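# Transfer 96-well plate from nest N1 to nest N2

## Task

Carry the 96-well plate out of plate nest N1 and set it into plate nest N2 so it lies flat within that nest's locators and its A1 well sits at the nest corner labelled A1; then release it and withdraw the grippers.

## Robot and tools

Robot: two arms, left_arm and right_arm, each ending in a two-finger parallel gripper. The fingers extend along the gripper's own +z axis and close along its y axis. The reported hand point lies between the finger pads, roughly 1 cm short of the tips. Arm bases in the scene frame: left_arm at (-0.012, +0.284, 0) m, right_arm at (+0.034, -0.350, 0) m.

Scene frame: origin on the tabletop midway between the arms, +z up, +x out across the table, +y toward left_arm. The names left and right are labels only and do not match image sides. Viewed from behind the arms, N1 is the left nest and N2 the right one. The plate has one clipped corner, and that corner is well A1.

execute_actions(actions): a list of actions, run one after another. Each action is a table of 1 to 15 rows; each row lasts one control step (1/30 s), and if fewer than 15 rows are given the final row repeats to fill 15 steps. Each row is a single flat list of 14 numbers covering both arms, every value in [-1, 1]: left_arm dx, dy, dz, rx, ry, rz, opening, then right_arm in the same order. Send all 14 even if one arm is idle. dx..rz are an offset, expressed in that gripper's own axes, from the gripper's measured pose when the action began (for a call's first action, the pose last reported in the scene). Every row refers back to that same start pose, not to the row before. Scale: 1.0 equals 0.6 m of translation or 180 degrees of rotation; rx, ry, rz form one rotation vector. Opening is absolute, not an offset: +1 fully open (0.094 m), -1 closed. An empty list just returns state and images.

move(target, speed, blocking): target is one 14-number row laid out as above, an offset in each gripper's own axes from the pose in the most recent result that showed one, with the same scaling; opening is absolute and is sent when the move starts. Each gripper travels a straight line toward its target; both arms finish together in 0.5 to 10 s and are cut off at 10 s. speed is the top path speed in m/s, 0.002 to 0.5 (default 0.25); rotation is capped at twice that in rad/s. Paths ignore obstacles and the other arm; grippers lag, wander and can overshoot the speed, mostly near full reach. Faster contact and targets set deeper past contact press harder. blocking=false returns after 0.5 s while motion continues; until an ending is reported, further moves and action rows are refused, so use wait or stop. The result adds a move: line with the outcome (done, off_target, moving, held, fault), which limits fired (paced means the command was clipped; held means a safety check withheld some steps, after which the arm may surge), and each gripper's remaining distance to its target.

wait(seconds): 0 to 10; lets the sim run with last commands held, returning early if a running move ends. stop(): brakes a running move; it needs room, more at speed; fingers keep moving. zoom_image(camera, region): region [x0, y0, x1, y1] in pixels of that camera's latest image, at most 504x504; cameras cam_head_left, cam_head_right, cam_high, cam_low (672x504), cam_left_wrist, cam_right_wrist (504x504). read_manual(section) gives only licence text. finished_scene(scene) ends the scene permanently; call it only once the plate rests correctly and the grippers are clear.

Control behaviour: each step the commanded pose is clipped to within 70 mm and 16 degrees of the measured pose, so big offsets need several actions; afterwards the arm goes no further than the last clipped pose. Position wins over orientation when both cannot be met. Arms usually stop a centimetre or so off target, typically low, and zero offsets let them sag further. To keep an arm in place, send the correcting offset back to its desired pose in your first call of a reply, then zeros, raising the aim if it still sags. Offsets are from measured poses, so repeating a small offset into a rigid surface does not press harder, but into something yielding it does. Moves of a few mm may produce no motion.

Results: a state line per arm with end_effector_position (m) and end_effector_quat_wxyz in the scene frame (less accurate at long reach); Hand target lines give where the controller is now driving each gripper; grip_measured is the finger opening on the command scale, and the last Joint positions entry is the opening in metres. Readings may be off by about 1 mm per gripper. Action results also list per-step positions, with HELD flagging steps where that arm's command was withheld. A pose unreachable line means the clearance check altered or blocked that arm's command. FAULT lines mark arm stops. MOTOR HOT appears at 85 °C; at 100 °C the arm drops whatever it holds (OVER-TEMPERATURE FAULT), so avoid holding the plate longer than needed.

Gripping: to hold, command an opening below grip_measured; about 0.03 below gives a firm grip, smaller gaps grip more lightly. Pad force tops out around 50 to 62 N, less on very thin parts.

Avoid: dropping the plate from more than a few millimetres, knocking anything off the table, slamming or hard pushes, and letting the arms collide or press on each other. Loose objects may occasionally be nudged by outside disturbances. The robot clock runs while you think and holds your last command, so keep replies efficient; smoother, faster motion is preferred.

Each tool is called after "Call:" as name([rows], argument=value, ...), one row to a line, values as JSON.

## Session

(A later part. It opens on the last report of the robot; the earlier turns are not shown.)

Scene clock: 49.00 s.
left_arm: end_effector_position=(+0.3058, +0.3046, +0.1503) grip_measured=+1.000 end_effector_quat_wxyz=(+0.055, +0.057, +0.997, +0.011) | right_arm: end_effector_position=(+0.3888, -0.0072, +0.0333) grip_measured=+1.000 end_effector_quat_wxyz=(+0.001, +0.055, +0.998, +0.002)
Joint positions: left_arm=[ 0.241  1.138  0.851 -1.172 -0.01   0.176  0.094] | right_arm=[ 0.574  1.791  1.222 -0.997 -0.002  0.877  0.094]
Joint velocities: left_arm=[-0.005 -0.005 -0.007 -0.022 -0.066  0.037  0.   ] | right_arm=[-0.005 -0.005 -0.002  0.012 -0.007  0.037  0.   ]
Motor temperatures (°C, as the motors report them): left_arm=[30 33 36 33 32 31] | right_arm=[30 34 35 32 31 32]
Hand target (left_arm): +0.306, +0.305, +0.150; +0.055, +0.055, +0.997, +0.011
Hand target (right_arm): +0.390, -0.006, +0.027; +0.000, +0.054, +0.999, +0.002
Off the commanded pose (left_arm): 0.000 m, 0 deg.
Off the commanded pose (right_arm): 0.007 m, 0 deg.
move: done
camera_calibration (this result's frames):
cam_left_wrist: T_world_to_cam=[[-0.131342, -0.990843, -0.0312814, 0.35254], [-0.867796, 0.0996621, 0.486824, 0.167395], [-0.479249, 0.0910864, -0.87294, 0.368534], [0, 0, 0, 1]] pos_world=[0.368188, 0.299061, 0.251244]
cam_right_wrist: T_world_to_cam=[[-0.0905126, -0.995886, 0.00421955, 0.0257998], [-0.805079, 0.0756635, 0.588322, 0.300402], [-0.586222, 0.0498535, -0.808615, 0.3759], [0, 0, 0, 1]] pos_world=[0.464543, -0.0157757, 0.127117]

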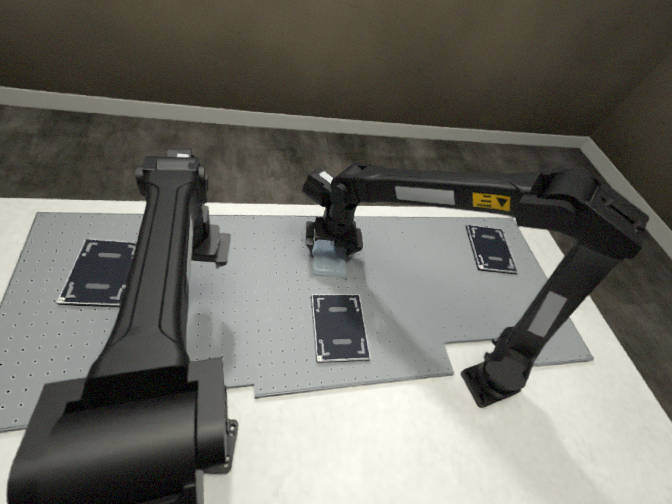

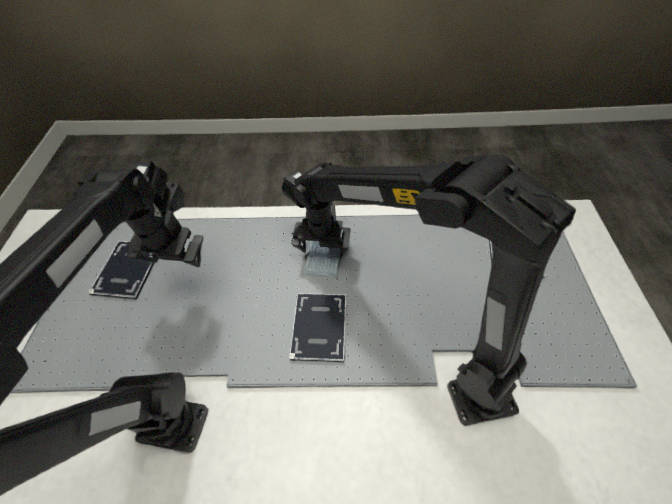

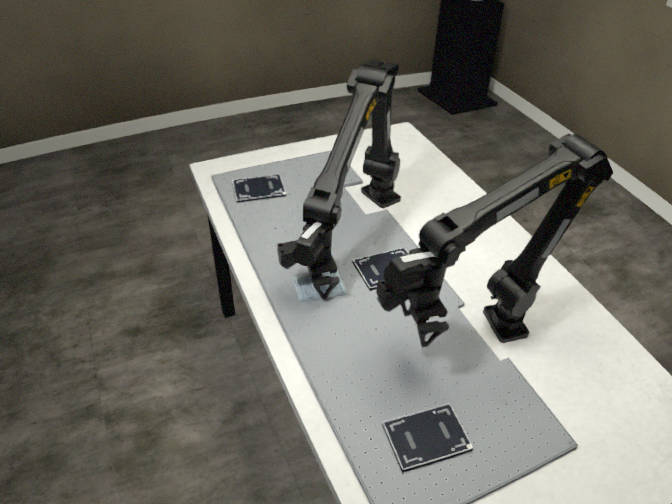

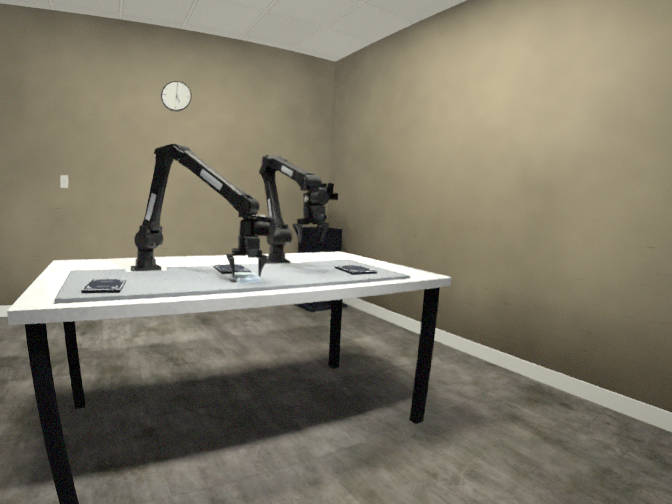

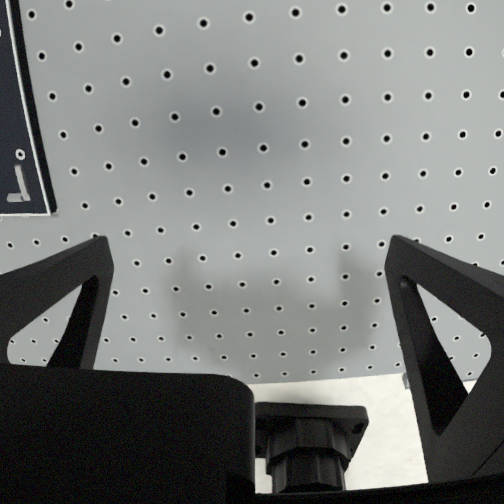

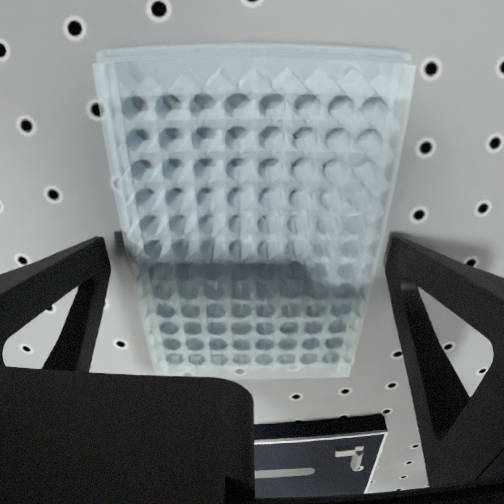

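Call:
execute_actions([
  [[0,0,0,0,0,0,1,0.0013,-0.0016,0.010,0.0031,0.0026,0,0.94],[0,0,0,0,0,0,1,0.0013,-0.0016,0.010,0.0031,0.0026,0,0.88],[0,0,0,0,0,0,1,0.0015,-0.0019,0.0115,0.0036,0.003,0,0.83],[0,0,0,0,0,0,1,0.0017,-0.0021,0.013,0.004,0.0034,0,0.80],[0,0,0,0,0,0,1,0.0018,-0.0023,0.014,0.0043,0.0036,0,0.78],[0,0,0,0,0,0,1,0.002,-0.0025,0.015,0.0046,0.0039,0,0.765],[0,0,0,0,0,0,1,0.0021,-0.0026,0.016,0.0049,0.0042,0,0.755],[0,0,0,0,0,0,1,0.0022,-0.0027,0.0165,0.0051,0.0043,0,0.75]],
])

Scene clock: 50.47 s.
left_arm: end_effector_position=(+0.3058, +0.3046, +0.1503) grip_measured=+1.000 end_effector_quat_wxyz=(+0.055, +0.057, +0.997, +0.011) | right_arm: end_effector_position=(+0.3888, -0.0072, +0.0333) grip_measured=+0.752 end_effector_quat_wxyz=(+0.001, +0.055, +0.998, +0.002)
Joint positions: left_arm=[ 0.241  1.138  0.851 -1.172 -0.01   0.176  0.094] | right_arm=[ 0.574  1.791  1.222 -0.997 -0.002  0.877  0.082]
Joint velocities: left_arm=[-0.015  0.005 -0.007 -0.027 -0.022 -0.037  0.   ] | right_arm=[ 0.005 -0.005 -0.012 -0.002 -0.051 -0.022  0.001]
Motor temperatures (°C, as the motors report them): left_arm=[30 33 36 33 32 31] | right_arm=[30 34 35 32 31 32]
Hand target (left_arm): +0.306, +0.305, +0.150; +0.055, +0.057, +0.997, +0.011
Hand target (right_arm): +0.387, -0.009, +0.024; -0.007, +0.055, +0.998, -0.005
Off the commanded pose (left_arm): 0.000 m, 0 deg.
Off the commanded pose (right_arm): 0.010 m, 1 deg.
Step readings (end_effector_position):
0: left_arm (+0.3058, +0.3046, +0.1503) | right_arm (+0.3888, -0.0072, +0.0333)
1: left_arm (+0.3058, +0.3046, +0.1503) | right_arm (+0.3888, -0.0072, +0.0333)
2: left_arm (+0.3058, +0.3046, +0.1503) | right_arm (+0.3888, -0.0072, +0.0333)
4: left_arm (+0.3058, +0.3046, +0.1503) | right_arm (+0.3888, -0.0072, +0.0333)
8: left_arm (+0.3058, +0.3046, +0.1503) | right_arm (+0.3888, -0.0072, +0.0333)
15: end_effector_position above
camera_calibration (this result's frames):
cam_left_wrist: T_world_to_cam=[[-0.131342, -0.990843, -0.0312814, 0.35254], [-0.867796, 0.0996621, 0.486824, 0.167395], [-0.479249, 0.0910864, -0.87294, 0.368534], [0, 0, 0, 1]] pos_world=[0.368188, 0.299061, 0.251244]
cam_right_wrist: T_world_to_cam=[[-0.0905126, -0.995886, 0.00421955, 0.0257998], [-0.805079, 0.0756635, 0.588322, 0.300402], [-0.586222, 0.0498535, -0.808615, 0.3759], [0, 0, 0, 1]] pos_world=[0.464543, -0.0157757, 0.127117]

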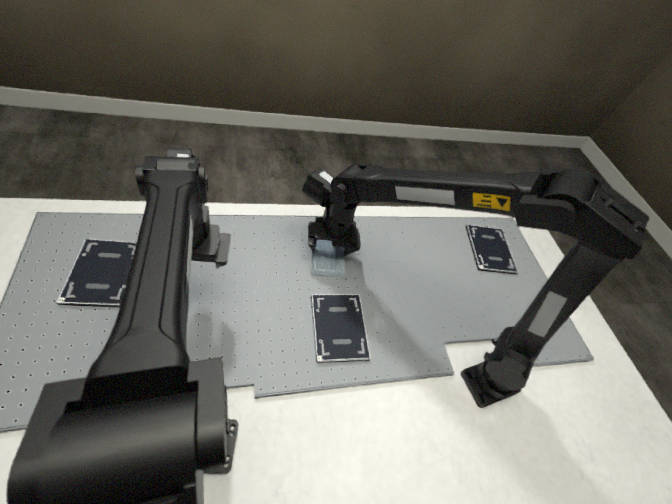

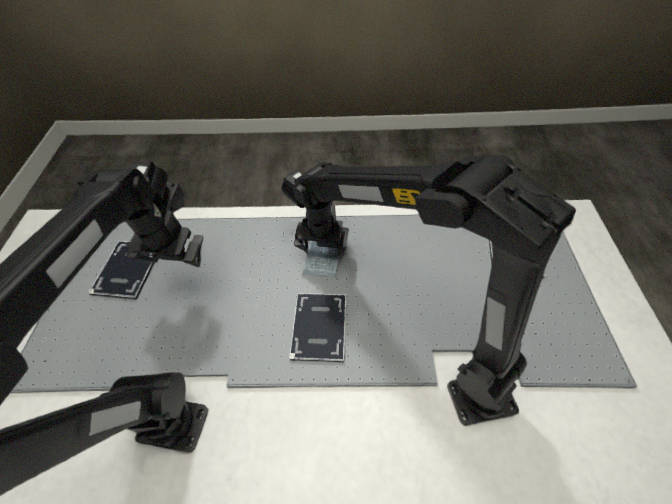

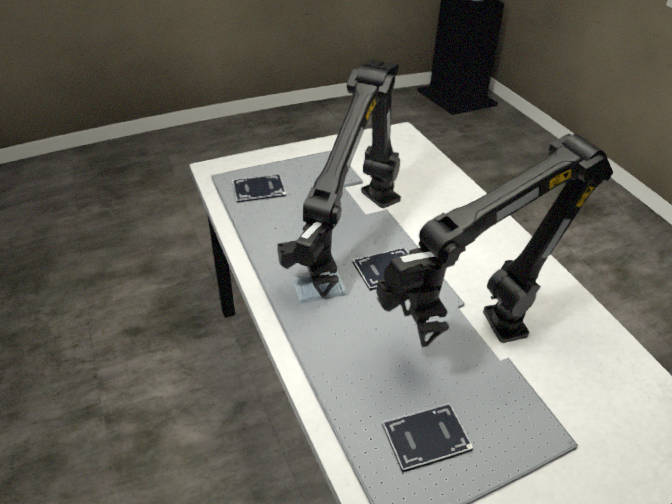

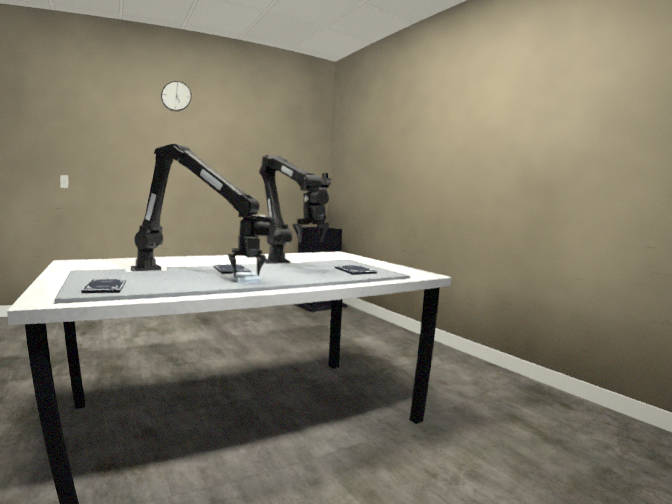

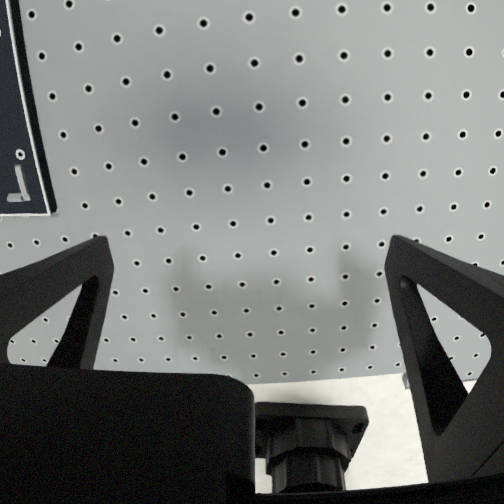

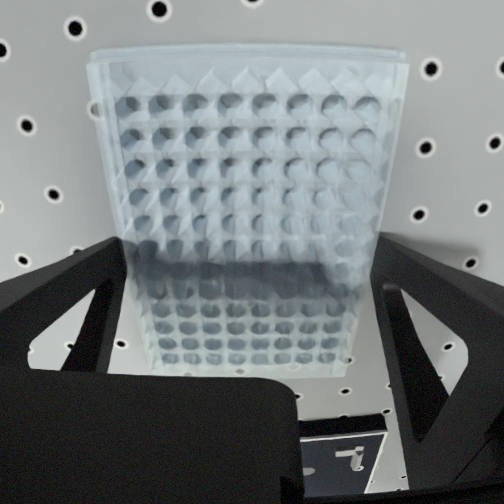

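Call:
execute_actions([
  [[0,0,0,0,0,0,1,0.0026,-0.0032,0.0196,0.0061,0.0051,0,0.75],[0,0,0,0,0,0,1,0.0029,-0.0036,0.022,0.0068,0.0057,0,0.75],[0,0,0,0,0,0,1,0.0029,-0.0036,0.022,0.0068,0.0057,0,0.75],[0,0,0,0,0,0,1,0.0029,-0.0036,0.022,0.0068,0.0057,0,0.75],[0,0,0,0,0,0,1,0.0026,-0.0032,0.0196,0.0061,0.0051,0,0.75],[0,0,0,0,0,0,1,0.0023,-0.0028,0.0173,0.0054,0.0045,0,0.75],[0,0,0,0,0,0,1,0.0023,-0.0028,0.0173,0.0054,0.0045,0,0.75],[0,0,0,0,0,0,1,0.0023,-0.0028,0.0173,0.0054,0.0045,0,0.75],[0,0,0,0,0,0,1,0.0017,-0.0021,0.013,0.004,0.0034,0,0.74],[0,0,0,0,0,0,1,0.0013,-0.0016,0.010,0.0031,0.0026,0,0.73],[0,0,0,0,0,0,1,0.0009,-0.0011,0.007,0.0021,0.0018,0,0.72],[0,0,0,0,0,0,1,0.0009,-0.0011,0.007,0.0021,0.0018,0,0.71],[0,0,0,0,0,0,1,0.0009,-0.0011,0.007,0.0021,0.0018,0,0.70],[0,0,0,0,0,0,1,0.0009,-0.0011,0.007,0.0021,0.0018,0,0.69],[0,0,0,0,0,0,1,0.0009,-0.0011,0.007,0.0021,0.0018,0,0.68]],
])

Scene clock: 51.97 s.
left_arm: end_effector_position=(+0.3058, +0.3046, +0.1503) grip_measured=+1.000 end_effector_quat_wxyz=(+0.055, +0.057, +0.997, +0.011) | right_arm: end_effector_position=(+0.3888, -0.0072, +0.0331) grip_measured=+0.694 end_effector_quat_wxyz=(+0.001, +0.055, +0.998, +0.002)
Joint positions: left_arm=[ 0.241  1.138  0.851 -1.172 -0.01   0.176  0.094] | right_arm=[ 0.574  1.792  1.222 -0.997 -0.002  0.877  0.08 ]
Joint velocities: left_arm=[-0.015  0.005 -0.007 -0.022  0.022  0.066  0.   ] | right_arm=[ 0.005 -0.024  0.002  0.002  0.007  0.007 -0.007]
Motor temperatures (°C, as the motors report them): left_arm=[30 33 36 33 32 31] | right_arm=[30 34 35 32 31 32]
Hand target (left_arm): +0.306, +0.305, +0.150; +0.055, +0.057, +0.997, +0.011
Hand target (right_arm): +0.388, -0.008, +0.029; -0.002, +0.055, +0.998, -0.001
Off the commanded pose (left_arm): 0.000 m, 0 deg.
Off the commanded pose (right_arm): 0.004 m, 0 deg.
Step readings (end_effector_position):
0: left_arm (+0.3058, +0.3046, +0.1503) | right_arm (+0.3888, -0.0072, +0.0333)
1: left_arm (+0.3058, +0.3046, +0.1503) | right_arm (+0.3888, -0.0072, +0.0333)
2: left_arm (+0.3058, +0.3046, +0.1503) | right_arm (+0.3888, -0.0072, +0.0331)
4: left_arm (+0.3058, +0.3046, +0.1503) | right_arm (+0.3888, -0.0072, +0.0331)
8: left_arm (+0.3058, +0.3046, +0.1503) | right_arm (+0.3888, -0.0072, +0.0331)
15: end_effector_position above
camera_calibration (this result's frames):
cam_left_wrist: T_world_to_cam=[[-0.131342, -0.990843, -0.0312814, 0.35254], [-0.867796, 0.0996621, 0.486824, 0.167395], [-0.479249, 0.0910864, -0.87294, 0.368534], [0, 0, 0, 1]] pos_world=[0.368188, 0.299061, 0.251244]
cam_right_wrist: T_world_to_cam=[[-0.0905114, -0.995885, 0.00450822, 0.0257624], [-0.804917, 0.0758194, 0.588523, 0.300419], [-0.586443, 0.0496393, -0.808468, 0.37582], [0, 0, 0, 1]] pos_world=[0.464542, -0.0157766, 0.126918]

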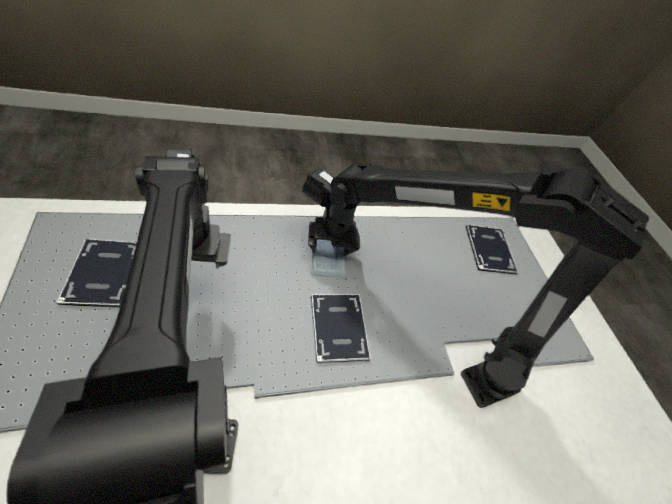

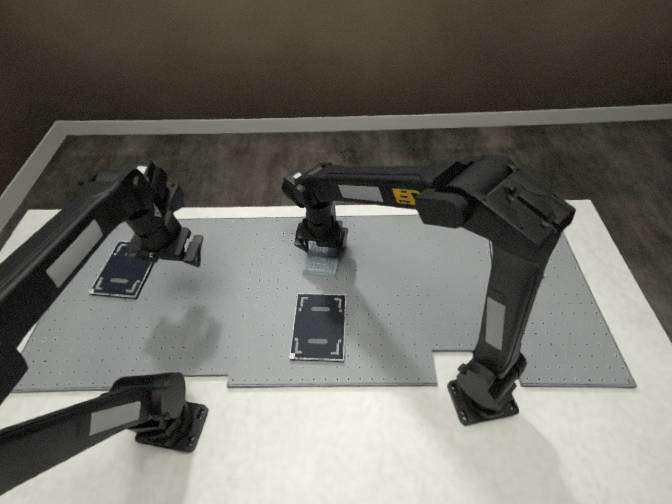

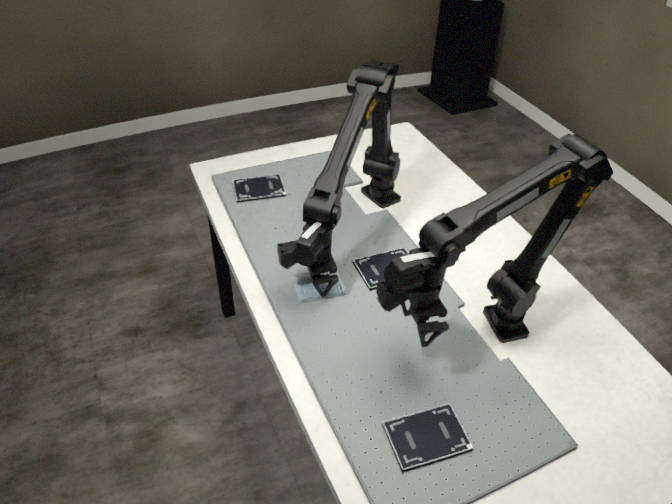

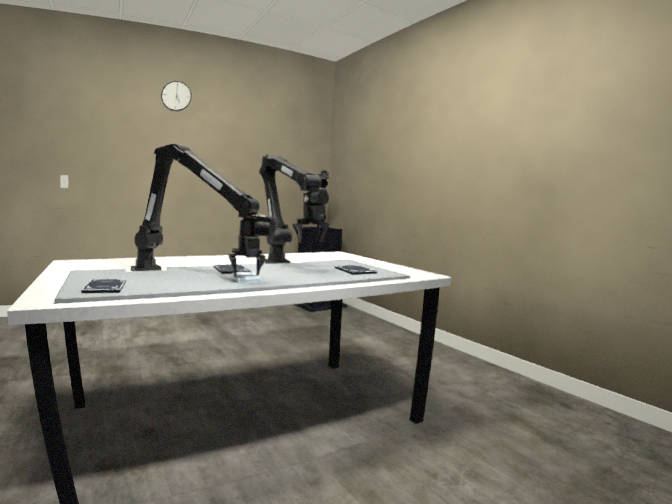

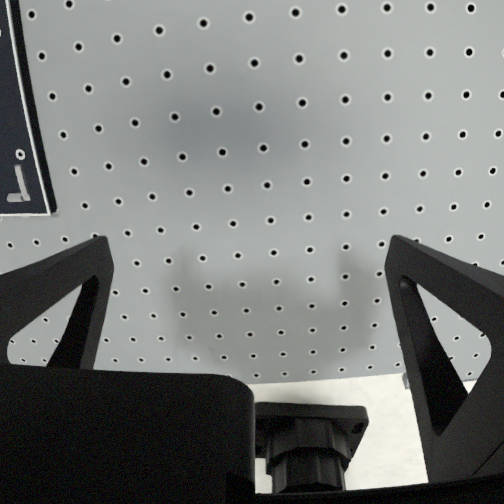

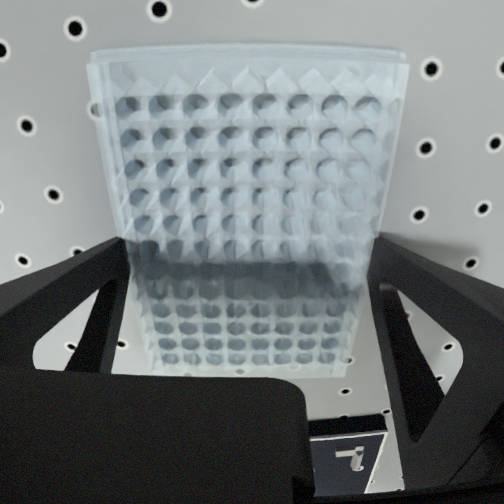

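Call:
wait(seconds=0)

Scene clock: 52.17 s.
left_arm: end_effector_position=(+0.3058, +0.3046, +0.1503) grip_measured=+1.000 end_effector_quat_wxyz=(+0.055, +0.057, +0.997, +0.011) | right_arm: end_effector_position=(+0.3888, -0.0072, +0.0331) grip_measured=+0.691 end_effector_quat_wxyz=(+0.001, +0.055, +0.998, +0.002)
Joint positions: left_arm=[ 0.241  1.138  0.851 -1.172 -0.01   0.176  0.094] | right_arm=[ 0.574  1.792  1.222 -0.997 -0.002  0.877  0.079]
Joint velocities: left_arm=[-0.005 -0.015  0.007 -0.002 -0.022  0.007  0.   ] | right_arm=[-0.005 -0.015 -0.002 -0.017  0.022  0.007  0.   ]
Motor temperatures (°C, as the motors report them): left_arm=[30 33 36 33 32 31] | right_arm=[30 34 35 32 31 32]
Hand target (left_arm): +0.306, +0.305, +0.150; +0.055, +0.057, +0.997, +0.011
Hand target (right_arm): +0.388, -0.008, +0.029; -0.002, +0.055, +0.998, -0.001
Off the commanded pose (left_arm): 0.000 m, 0 deg.
Off the commanded pose (right_arm): 0.004 m, 0 deg.
camera_calibration (this result's frames):
cam_left_wrist: T_world_to_cam=[[-0.131342, -0.990843, -0.0312814, 0.35254], [-0.867796, 0.0996621, 0.486824, 0.167395], [-0.479249, 0.0910864, -0.87294, 0.368534], [0, 0, 0, 1]] pos_world=[0.368188, 0.299061, 0.251244]
cam_right_wrist: T_world_to_cam=[[-0.0905114, -0.995885, 0.00450822, 0.0257624], [-0.804917, 0.0758194, 0.588523, 0.300419], [-0.586443, 0.0496393, -0.808468, 0.37582], [0, 0, 0, 1]] pos_world=[0.464542, -0.0157766, 0.126918]

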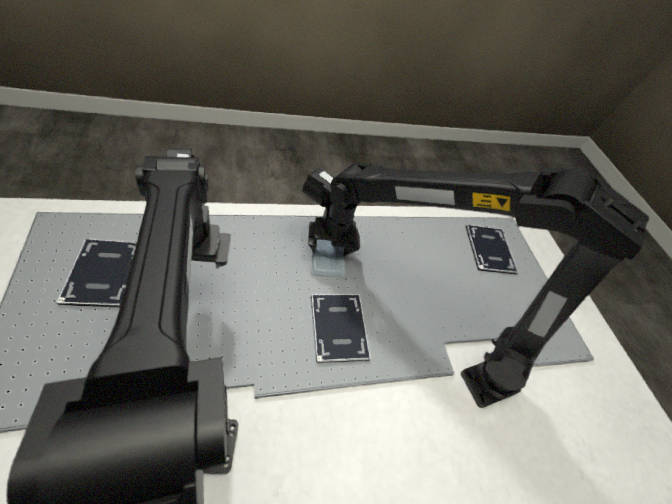

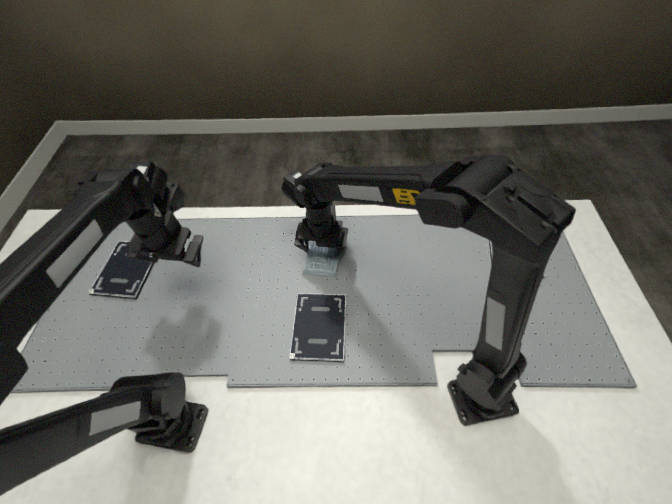

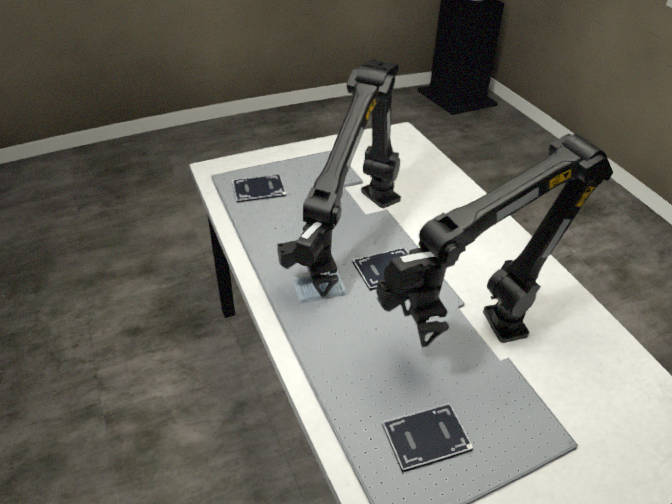

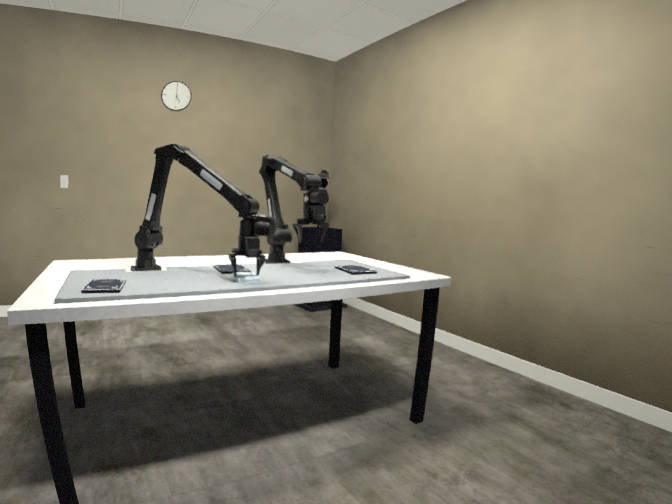

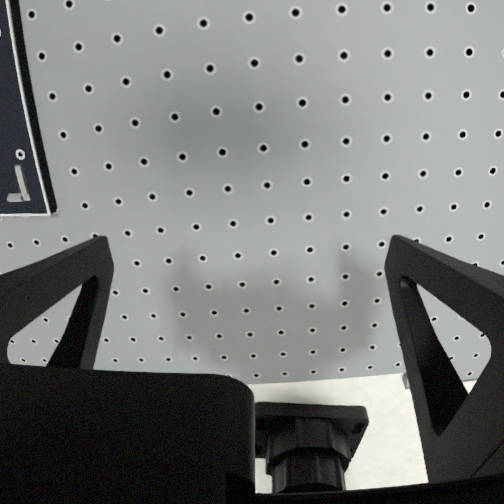

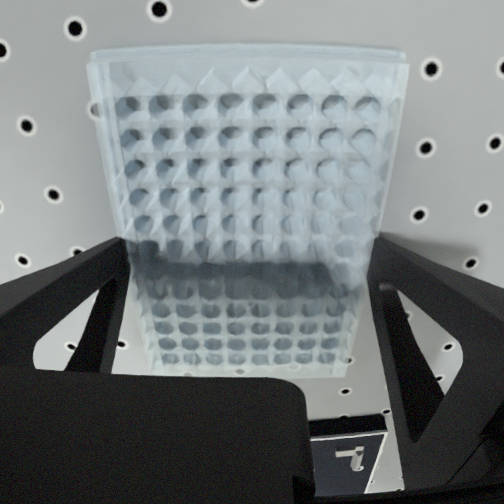

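Call:
zoom_image(camera="cam_right_wrist", region=[0, 0, 200, 200])

Call:
zoom_image(camera="cam_right_wrist", region=[304, 20, 504, 220])

Call:
zoom_image(camera="cam_right_wrist", region=[40, 300, 470, 420])

Region (0, 0, 200, 200) of cam_right_wrist's 504x504 image, scaled by 2.520, with more detail than that image has.

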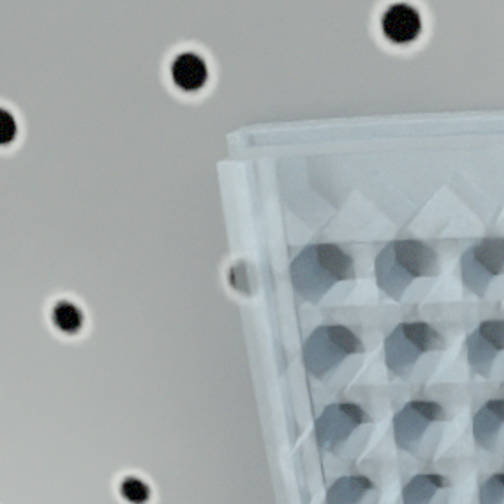

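Region (304, 20, 504, 220) of cam_right_wrist's 504x504 image, scaled by 2.520, with more detail than that image has.

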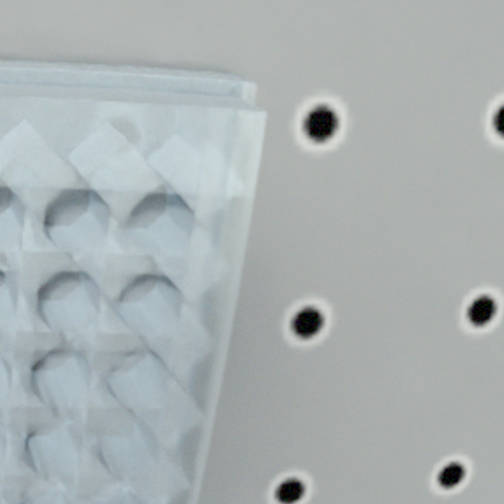

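Region (40, 300, 470, 420) of cam_right_wrist's 504x504 image, scaled by 1.172, with more detail than that image has; it fills the top 141 rows of this view, and the rest is white.

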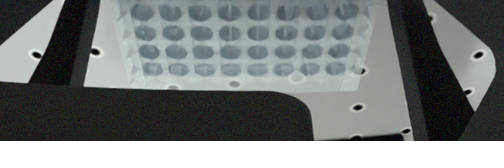

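Call:
execute_actions([
  [[0,0,0,0,0,0,1,0,0,0,0,0,0,0.67],[0,0,0,0,0,0,1,-0.0004,0.0004,-0.0035,-0.0011,-0.0009,0,0.66],[0,0,0,0,0,0,1,-0.0007,0.0009,-0.0071,-0.0022,-0.0018,0,0.655],[0,0,0,0,0,0,1,-0.0011,0.0013,-0.0106,-0.0033,-0.0027,0,0.655],[0,0,0,0,0,0,1,-0.0016,0.0018,-0.0148,-0.0046,-0.0038,0,0.655],[0,0,0,0,0,0,1,-0.0021,0.0025,-0.0198,-0.0062,-0.0051,0,0.655],[0,0,0,0,0,0,1,-0.0027,0.0032,-0.0255,-0.0079,-0.0066,0,0.655],[0,0,0,0,0,0,1,-0.0033,0.004,-0.0318,-0.0099,-0.0082,0,0.655],[0,0,0,0,0,0,1,-0.0041,0.0048,-0.0389,-0.0121,-0.0101,0,0.655],[0,0,0,0,0,0,1,-0.0048,0.0057,-0.046,-0.0143,-0.0119,0,0.655],[0,0,0,0,0,0,1,-0.0056,0.0066,-0.053,-0.0165,-0.0137,0,0.655],[0,0,0,0,0,0,1,-0.0062,0.0074,-0.0594,-0.0185,-0.0154,0,0.655],[0,0,0,0,0,0,1,-0.0068,0.0081,-0.065,-0.0202,-0.0168,0,0.655],[0,0,0,0,0,0,1,-0.0072,0.0085,-0.0686,-0.0213,-0.0178,0,0.655],[0,0,0,0,0,0,1,-0.0074,0.0088,-0.0707,-0.022,-0.0183,0,0.655]],
])

Scene clock: 55.50 s.
left_arm: end_effector_position=(+0.3058, +0.3046, +0.1503) grip_measured=+1.000 end_effector_quat_wxyz=(+0.055, +0.057, +0.997, +0.011) | right_arm: end_effector_position=(+0.3917, -0.0044, +0.0611) grip_measured=+0.672 end_effector_quat_wxyz=(+0.020, +0.055, +0.998, +0.024)
Joint positions: left_arm=[ 0.241  1.138  0.851 -1.172 -0.01   0.176  0.094] | right_arm=[ 0.574  1.731  1.219 -0.997 -0.002  0.877  0.079]
Joint velocities: left_arm=[-0.005 -0.015  0.012  0.002  0.022  0.037  0.   ] | right_arm=[-0.005 -0.308  0.007 -0.012  0.022  0.051 -0.   ]
Motor temperatures (°C, as the motors report them): left_arm=[30 33 36 33 32 31] | right_arm=[30 34 35 32 31 32]
Hand target (left_arm): +0.306, +0.305, +0.150; +0.055, +0.057, +0.997, +0.011
Hand target (right_arm): +0.394, -0.002, +0.075; +0.031, +0.055, +0.997, +0.035
Off the commanded pose (left_arm): 0.000 m, 0 deg.
Off the commanded pose (right_arm): 0.015 m, 2 deg.
Step readings (end_effector_position):
0: left_arm (+0.3058, +0.3046, +0.1503) | right_arm (+0.3888, -0.0072, +0.0331)
1: left_arm (+0.3058, +0.3046, +0.1503) | right_arm (+0.3888, -0.0072, +0.0331)
2: left_arm (+0.3058, +0.3046, +0.1503) | right_arm (+0.3888, -0.0072, +0.0331)
4: left_arm (+0.3058, +0.3046, +0.1503) | right_arm (+0.3888, -0.0072, +0.0331)
8: left_arm (+0.3058, +0.3046, +0.1503) | right_arm (+0.3891, -0.0069, +0.0353)
15: end_effector_position above
camera_calibration (this result's frames):
cam_left_wrist: T_world_to_cam=[[-0.131342, -0.990843, -0.0312814, 0.35254], [-0.867796, 0.0996621, 0.486824, 0.167395], [-0.479249, 0.0910864, -0.87294, 0.368534], [0, 0, 0, 1]] pos_world=[0.368188, 0.299061, 0.251244]
cam_right_wrist: T_world_to_cam=[[-0.0897735, -0.995173, -0.0396412, 0.0311121], [-0.828974, 0.0526012, 0.556808, 0.297351], [-0.552035, 0.0828482, -0.829695, 0.387965], [0, 0, 0, 1]] pos_world=[0.463459, -0.0168213, 0.157559]

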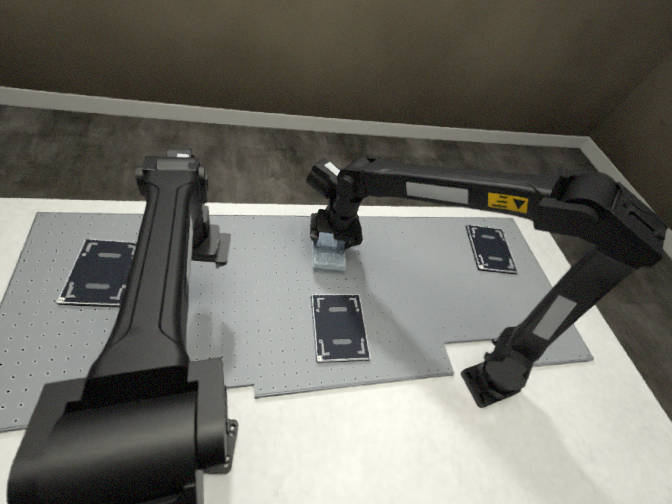

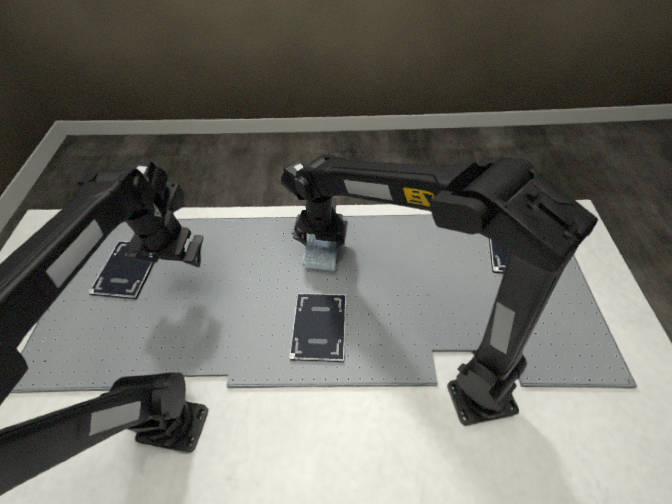

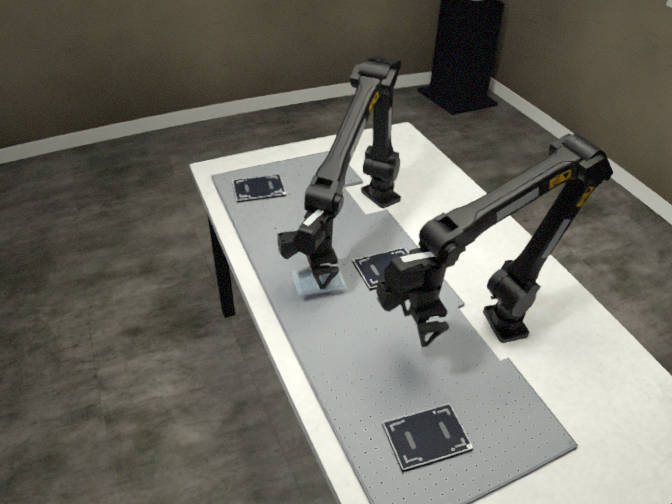

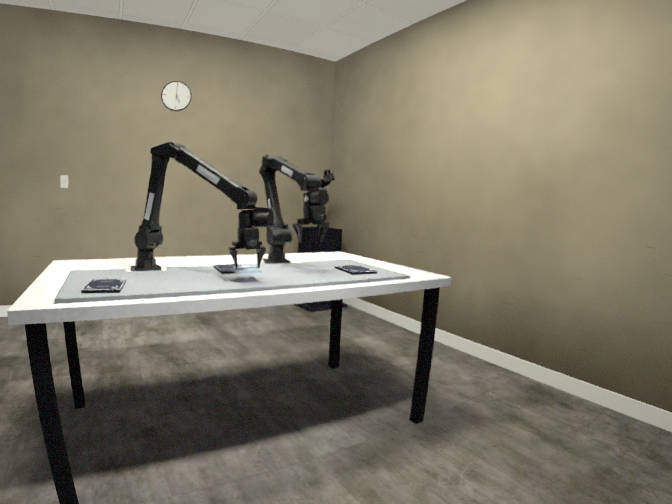

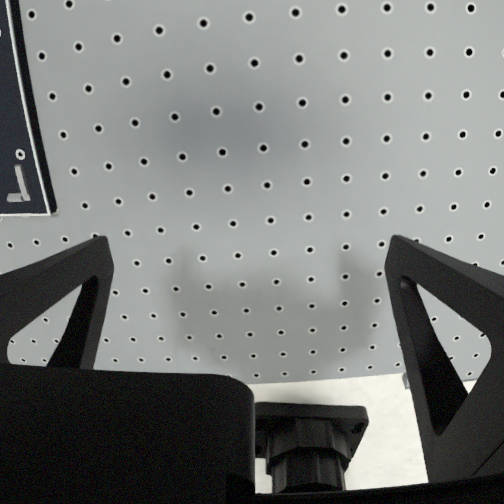

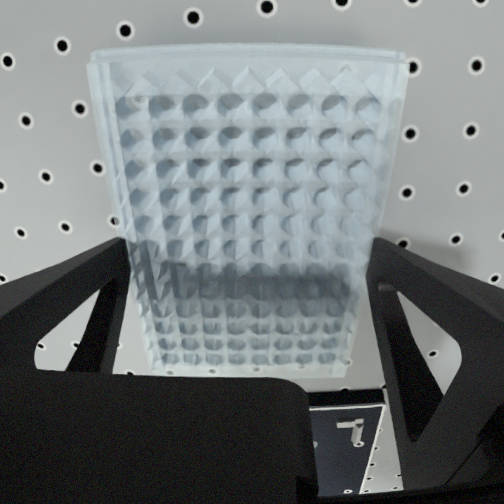

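Call:
move(target=[0,0,0,0,0,0,1,-0.1568,-0.8404,-0.0612,0.0219,-0.0078,0.0032,0.64], speed=0.4)

Scene clock: 58.70 s.
left_arm: end_effector_position=(+0.3058, +0.3046, +0.1503) grip_measured=+1.000 end_effector_quat_wxyz=(+0.055, +0.057, +0.997, +0.011) | right_arm: end_effector_position=(+0.4071, -0.5117, +0.0683) grip_measured=+0.670 end_effector_quat_wxyz=(+0.020, +0.071, +0.997, -0.006)
Joint positions: left_arm=[ 0.241  1.138  0.851 -1.172 -0.01   0.176  0.094] | right_arm=[-0.603  1.52   0.974 -0.983 -0.003 -0.267  0.078]
Joint velocities: left_arm=[-0.005 -0.005 -0.007 -0.017  0.007 -0.022  0.   ] | right_arm=[-0.005  0.005 -0.022 -0.012 -0.007 -0.007 -0.001]
Motor temperatures (°C, as the motors report them): left_arm=[30 33 36 33 32 31] | right_arm=[30 34 35 32 31 32]
Hand target (left_arm): +0.306, +0.305, +0.150; +0.055, +0.057, +0.997, +0.011
Hand target (right_arm): +0.424, -0.514, +0.078; +0.033, +0.061, +0.998, -0.009
Off the commanded pose (left_arm): 0.000 m, 0 deg.
Off the commanded pose (right_arm): 0.024 m, 2 deg.
move: off_target (right_arm)
camera_calibration (this result's frames):
cam_left_wrist: T_world_to_cam=[[-0.131342, -0.990843, -0.0312814, 0.35254], [-0.867796, 0.0996621, 0.486824, 0.167395], [-0.479249, 0.0910864, -0.87294, 0.368534], [0, 0, 0, 1]] pos_world=[0.368188, 0.299061, 0.251244]
cam_right_wrist: T_world_to_cam=[[-0.122831, -0.992268, 0.017812, -0.461135], [-0.823826, 0.111955, 0.555677, 0.361095], [-0.553375, 0.0535807, -0.831207, 0.43013], [0, 0, 0, 1]] pos_world=[0.478861, -0.521043, 0.165089]

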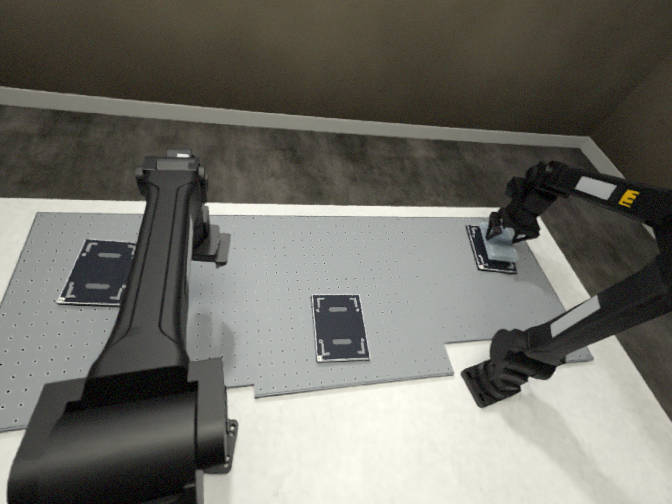

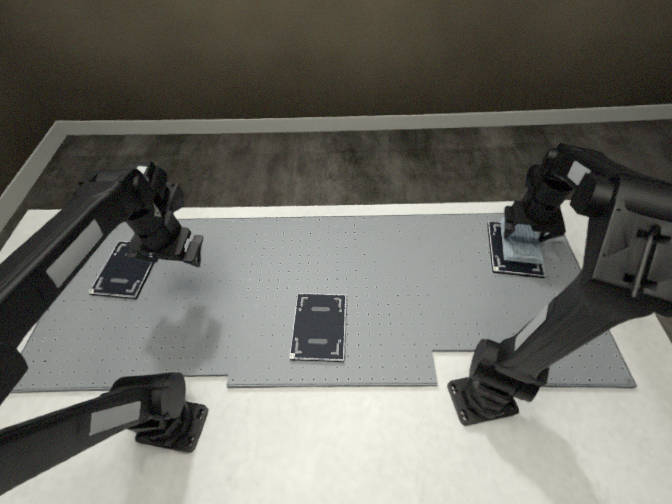

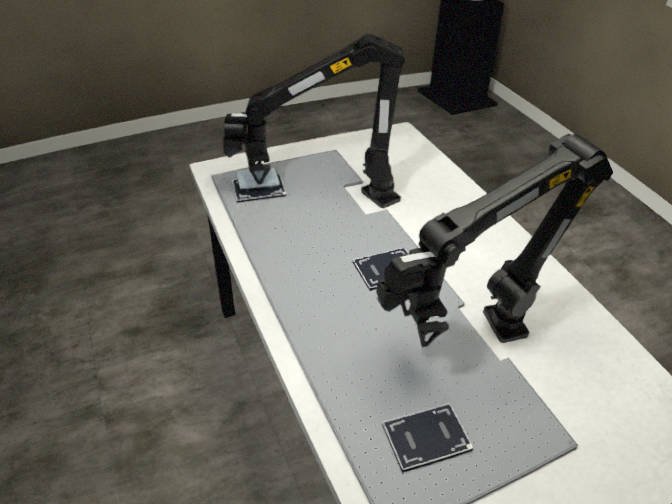

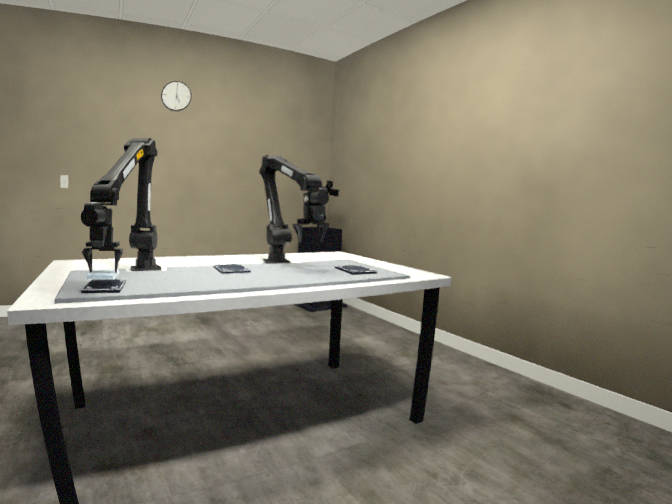

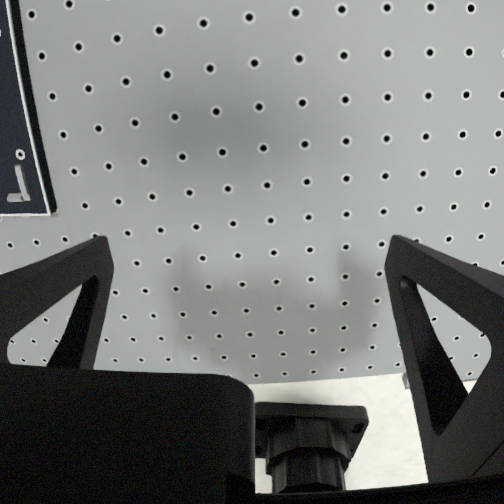

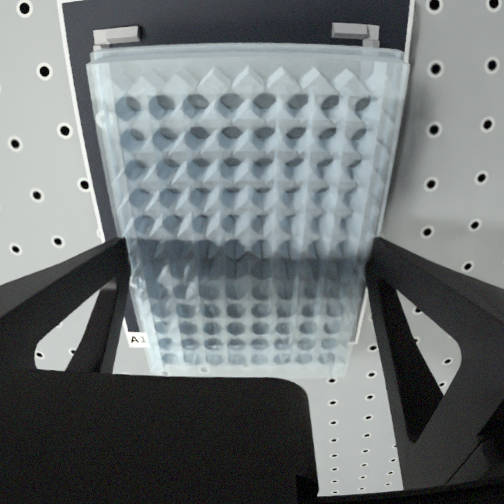

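Call:
zoom_image(camera="cam_right_wrist", region=[50, 0, 190, 140])

Call:
zoom_image(camera="cam_right_wrist", region=[300, 0, 440, 140])

Call:
zoom_image(camera="cam_right_wrist", region=[100, 240, 400, 390])

Region (50, 0, 190, 140) of cam_right_wrist's 504x504 image, scaled by 3.600, with more detail than that image has.

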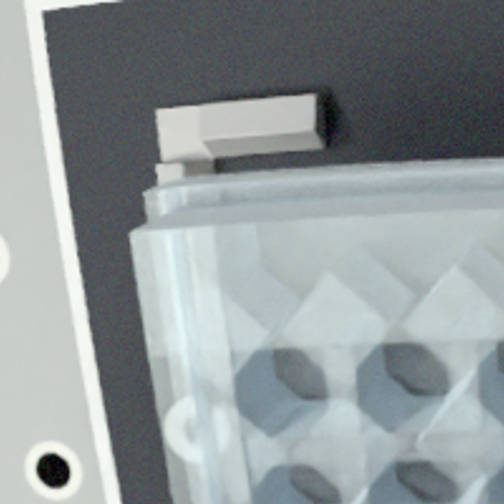

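Region (300, 0, 440, 140) of cam_right_wrist's 504x504 image, scaled by 3.600, with more detail than that image has.

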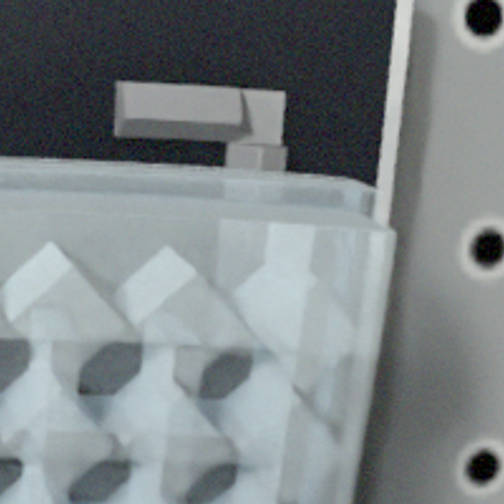

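Region (100, 240, 400, 390) of cam_right_wrist's 504x504 image, scaled by 1.680, with more detail than that image has.

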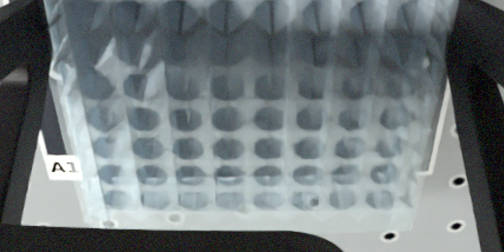

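Call:
zoom_image(camera="cam_right_wrist", region=[0, 170, 200, 370])

Call:
zoom_image(camera="cam_right_wrist", region=[304, 210, 504, 410])

Region (0, 170, 200, 370) of cam_right_wrist's 504x504 image, scaled by 2.520, with more detail than that image has.

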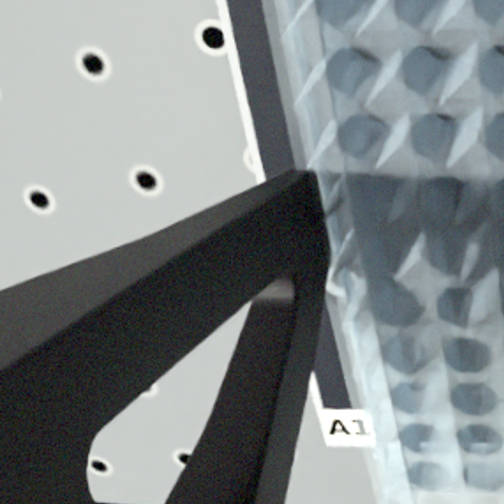

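Region (304, 210, 504, 410) of cam_right_wrist's 504x504 image, scaled by 2.520, with more detail than that image has.

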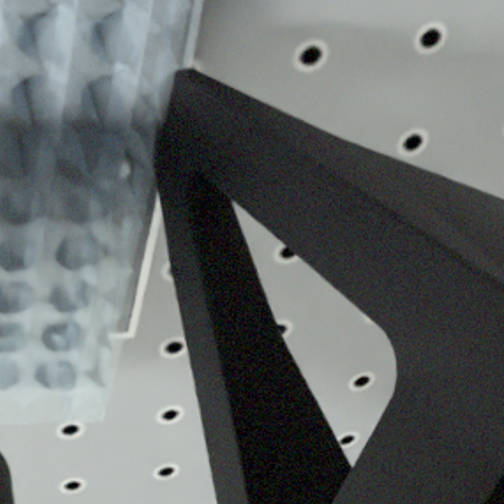

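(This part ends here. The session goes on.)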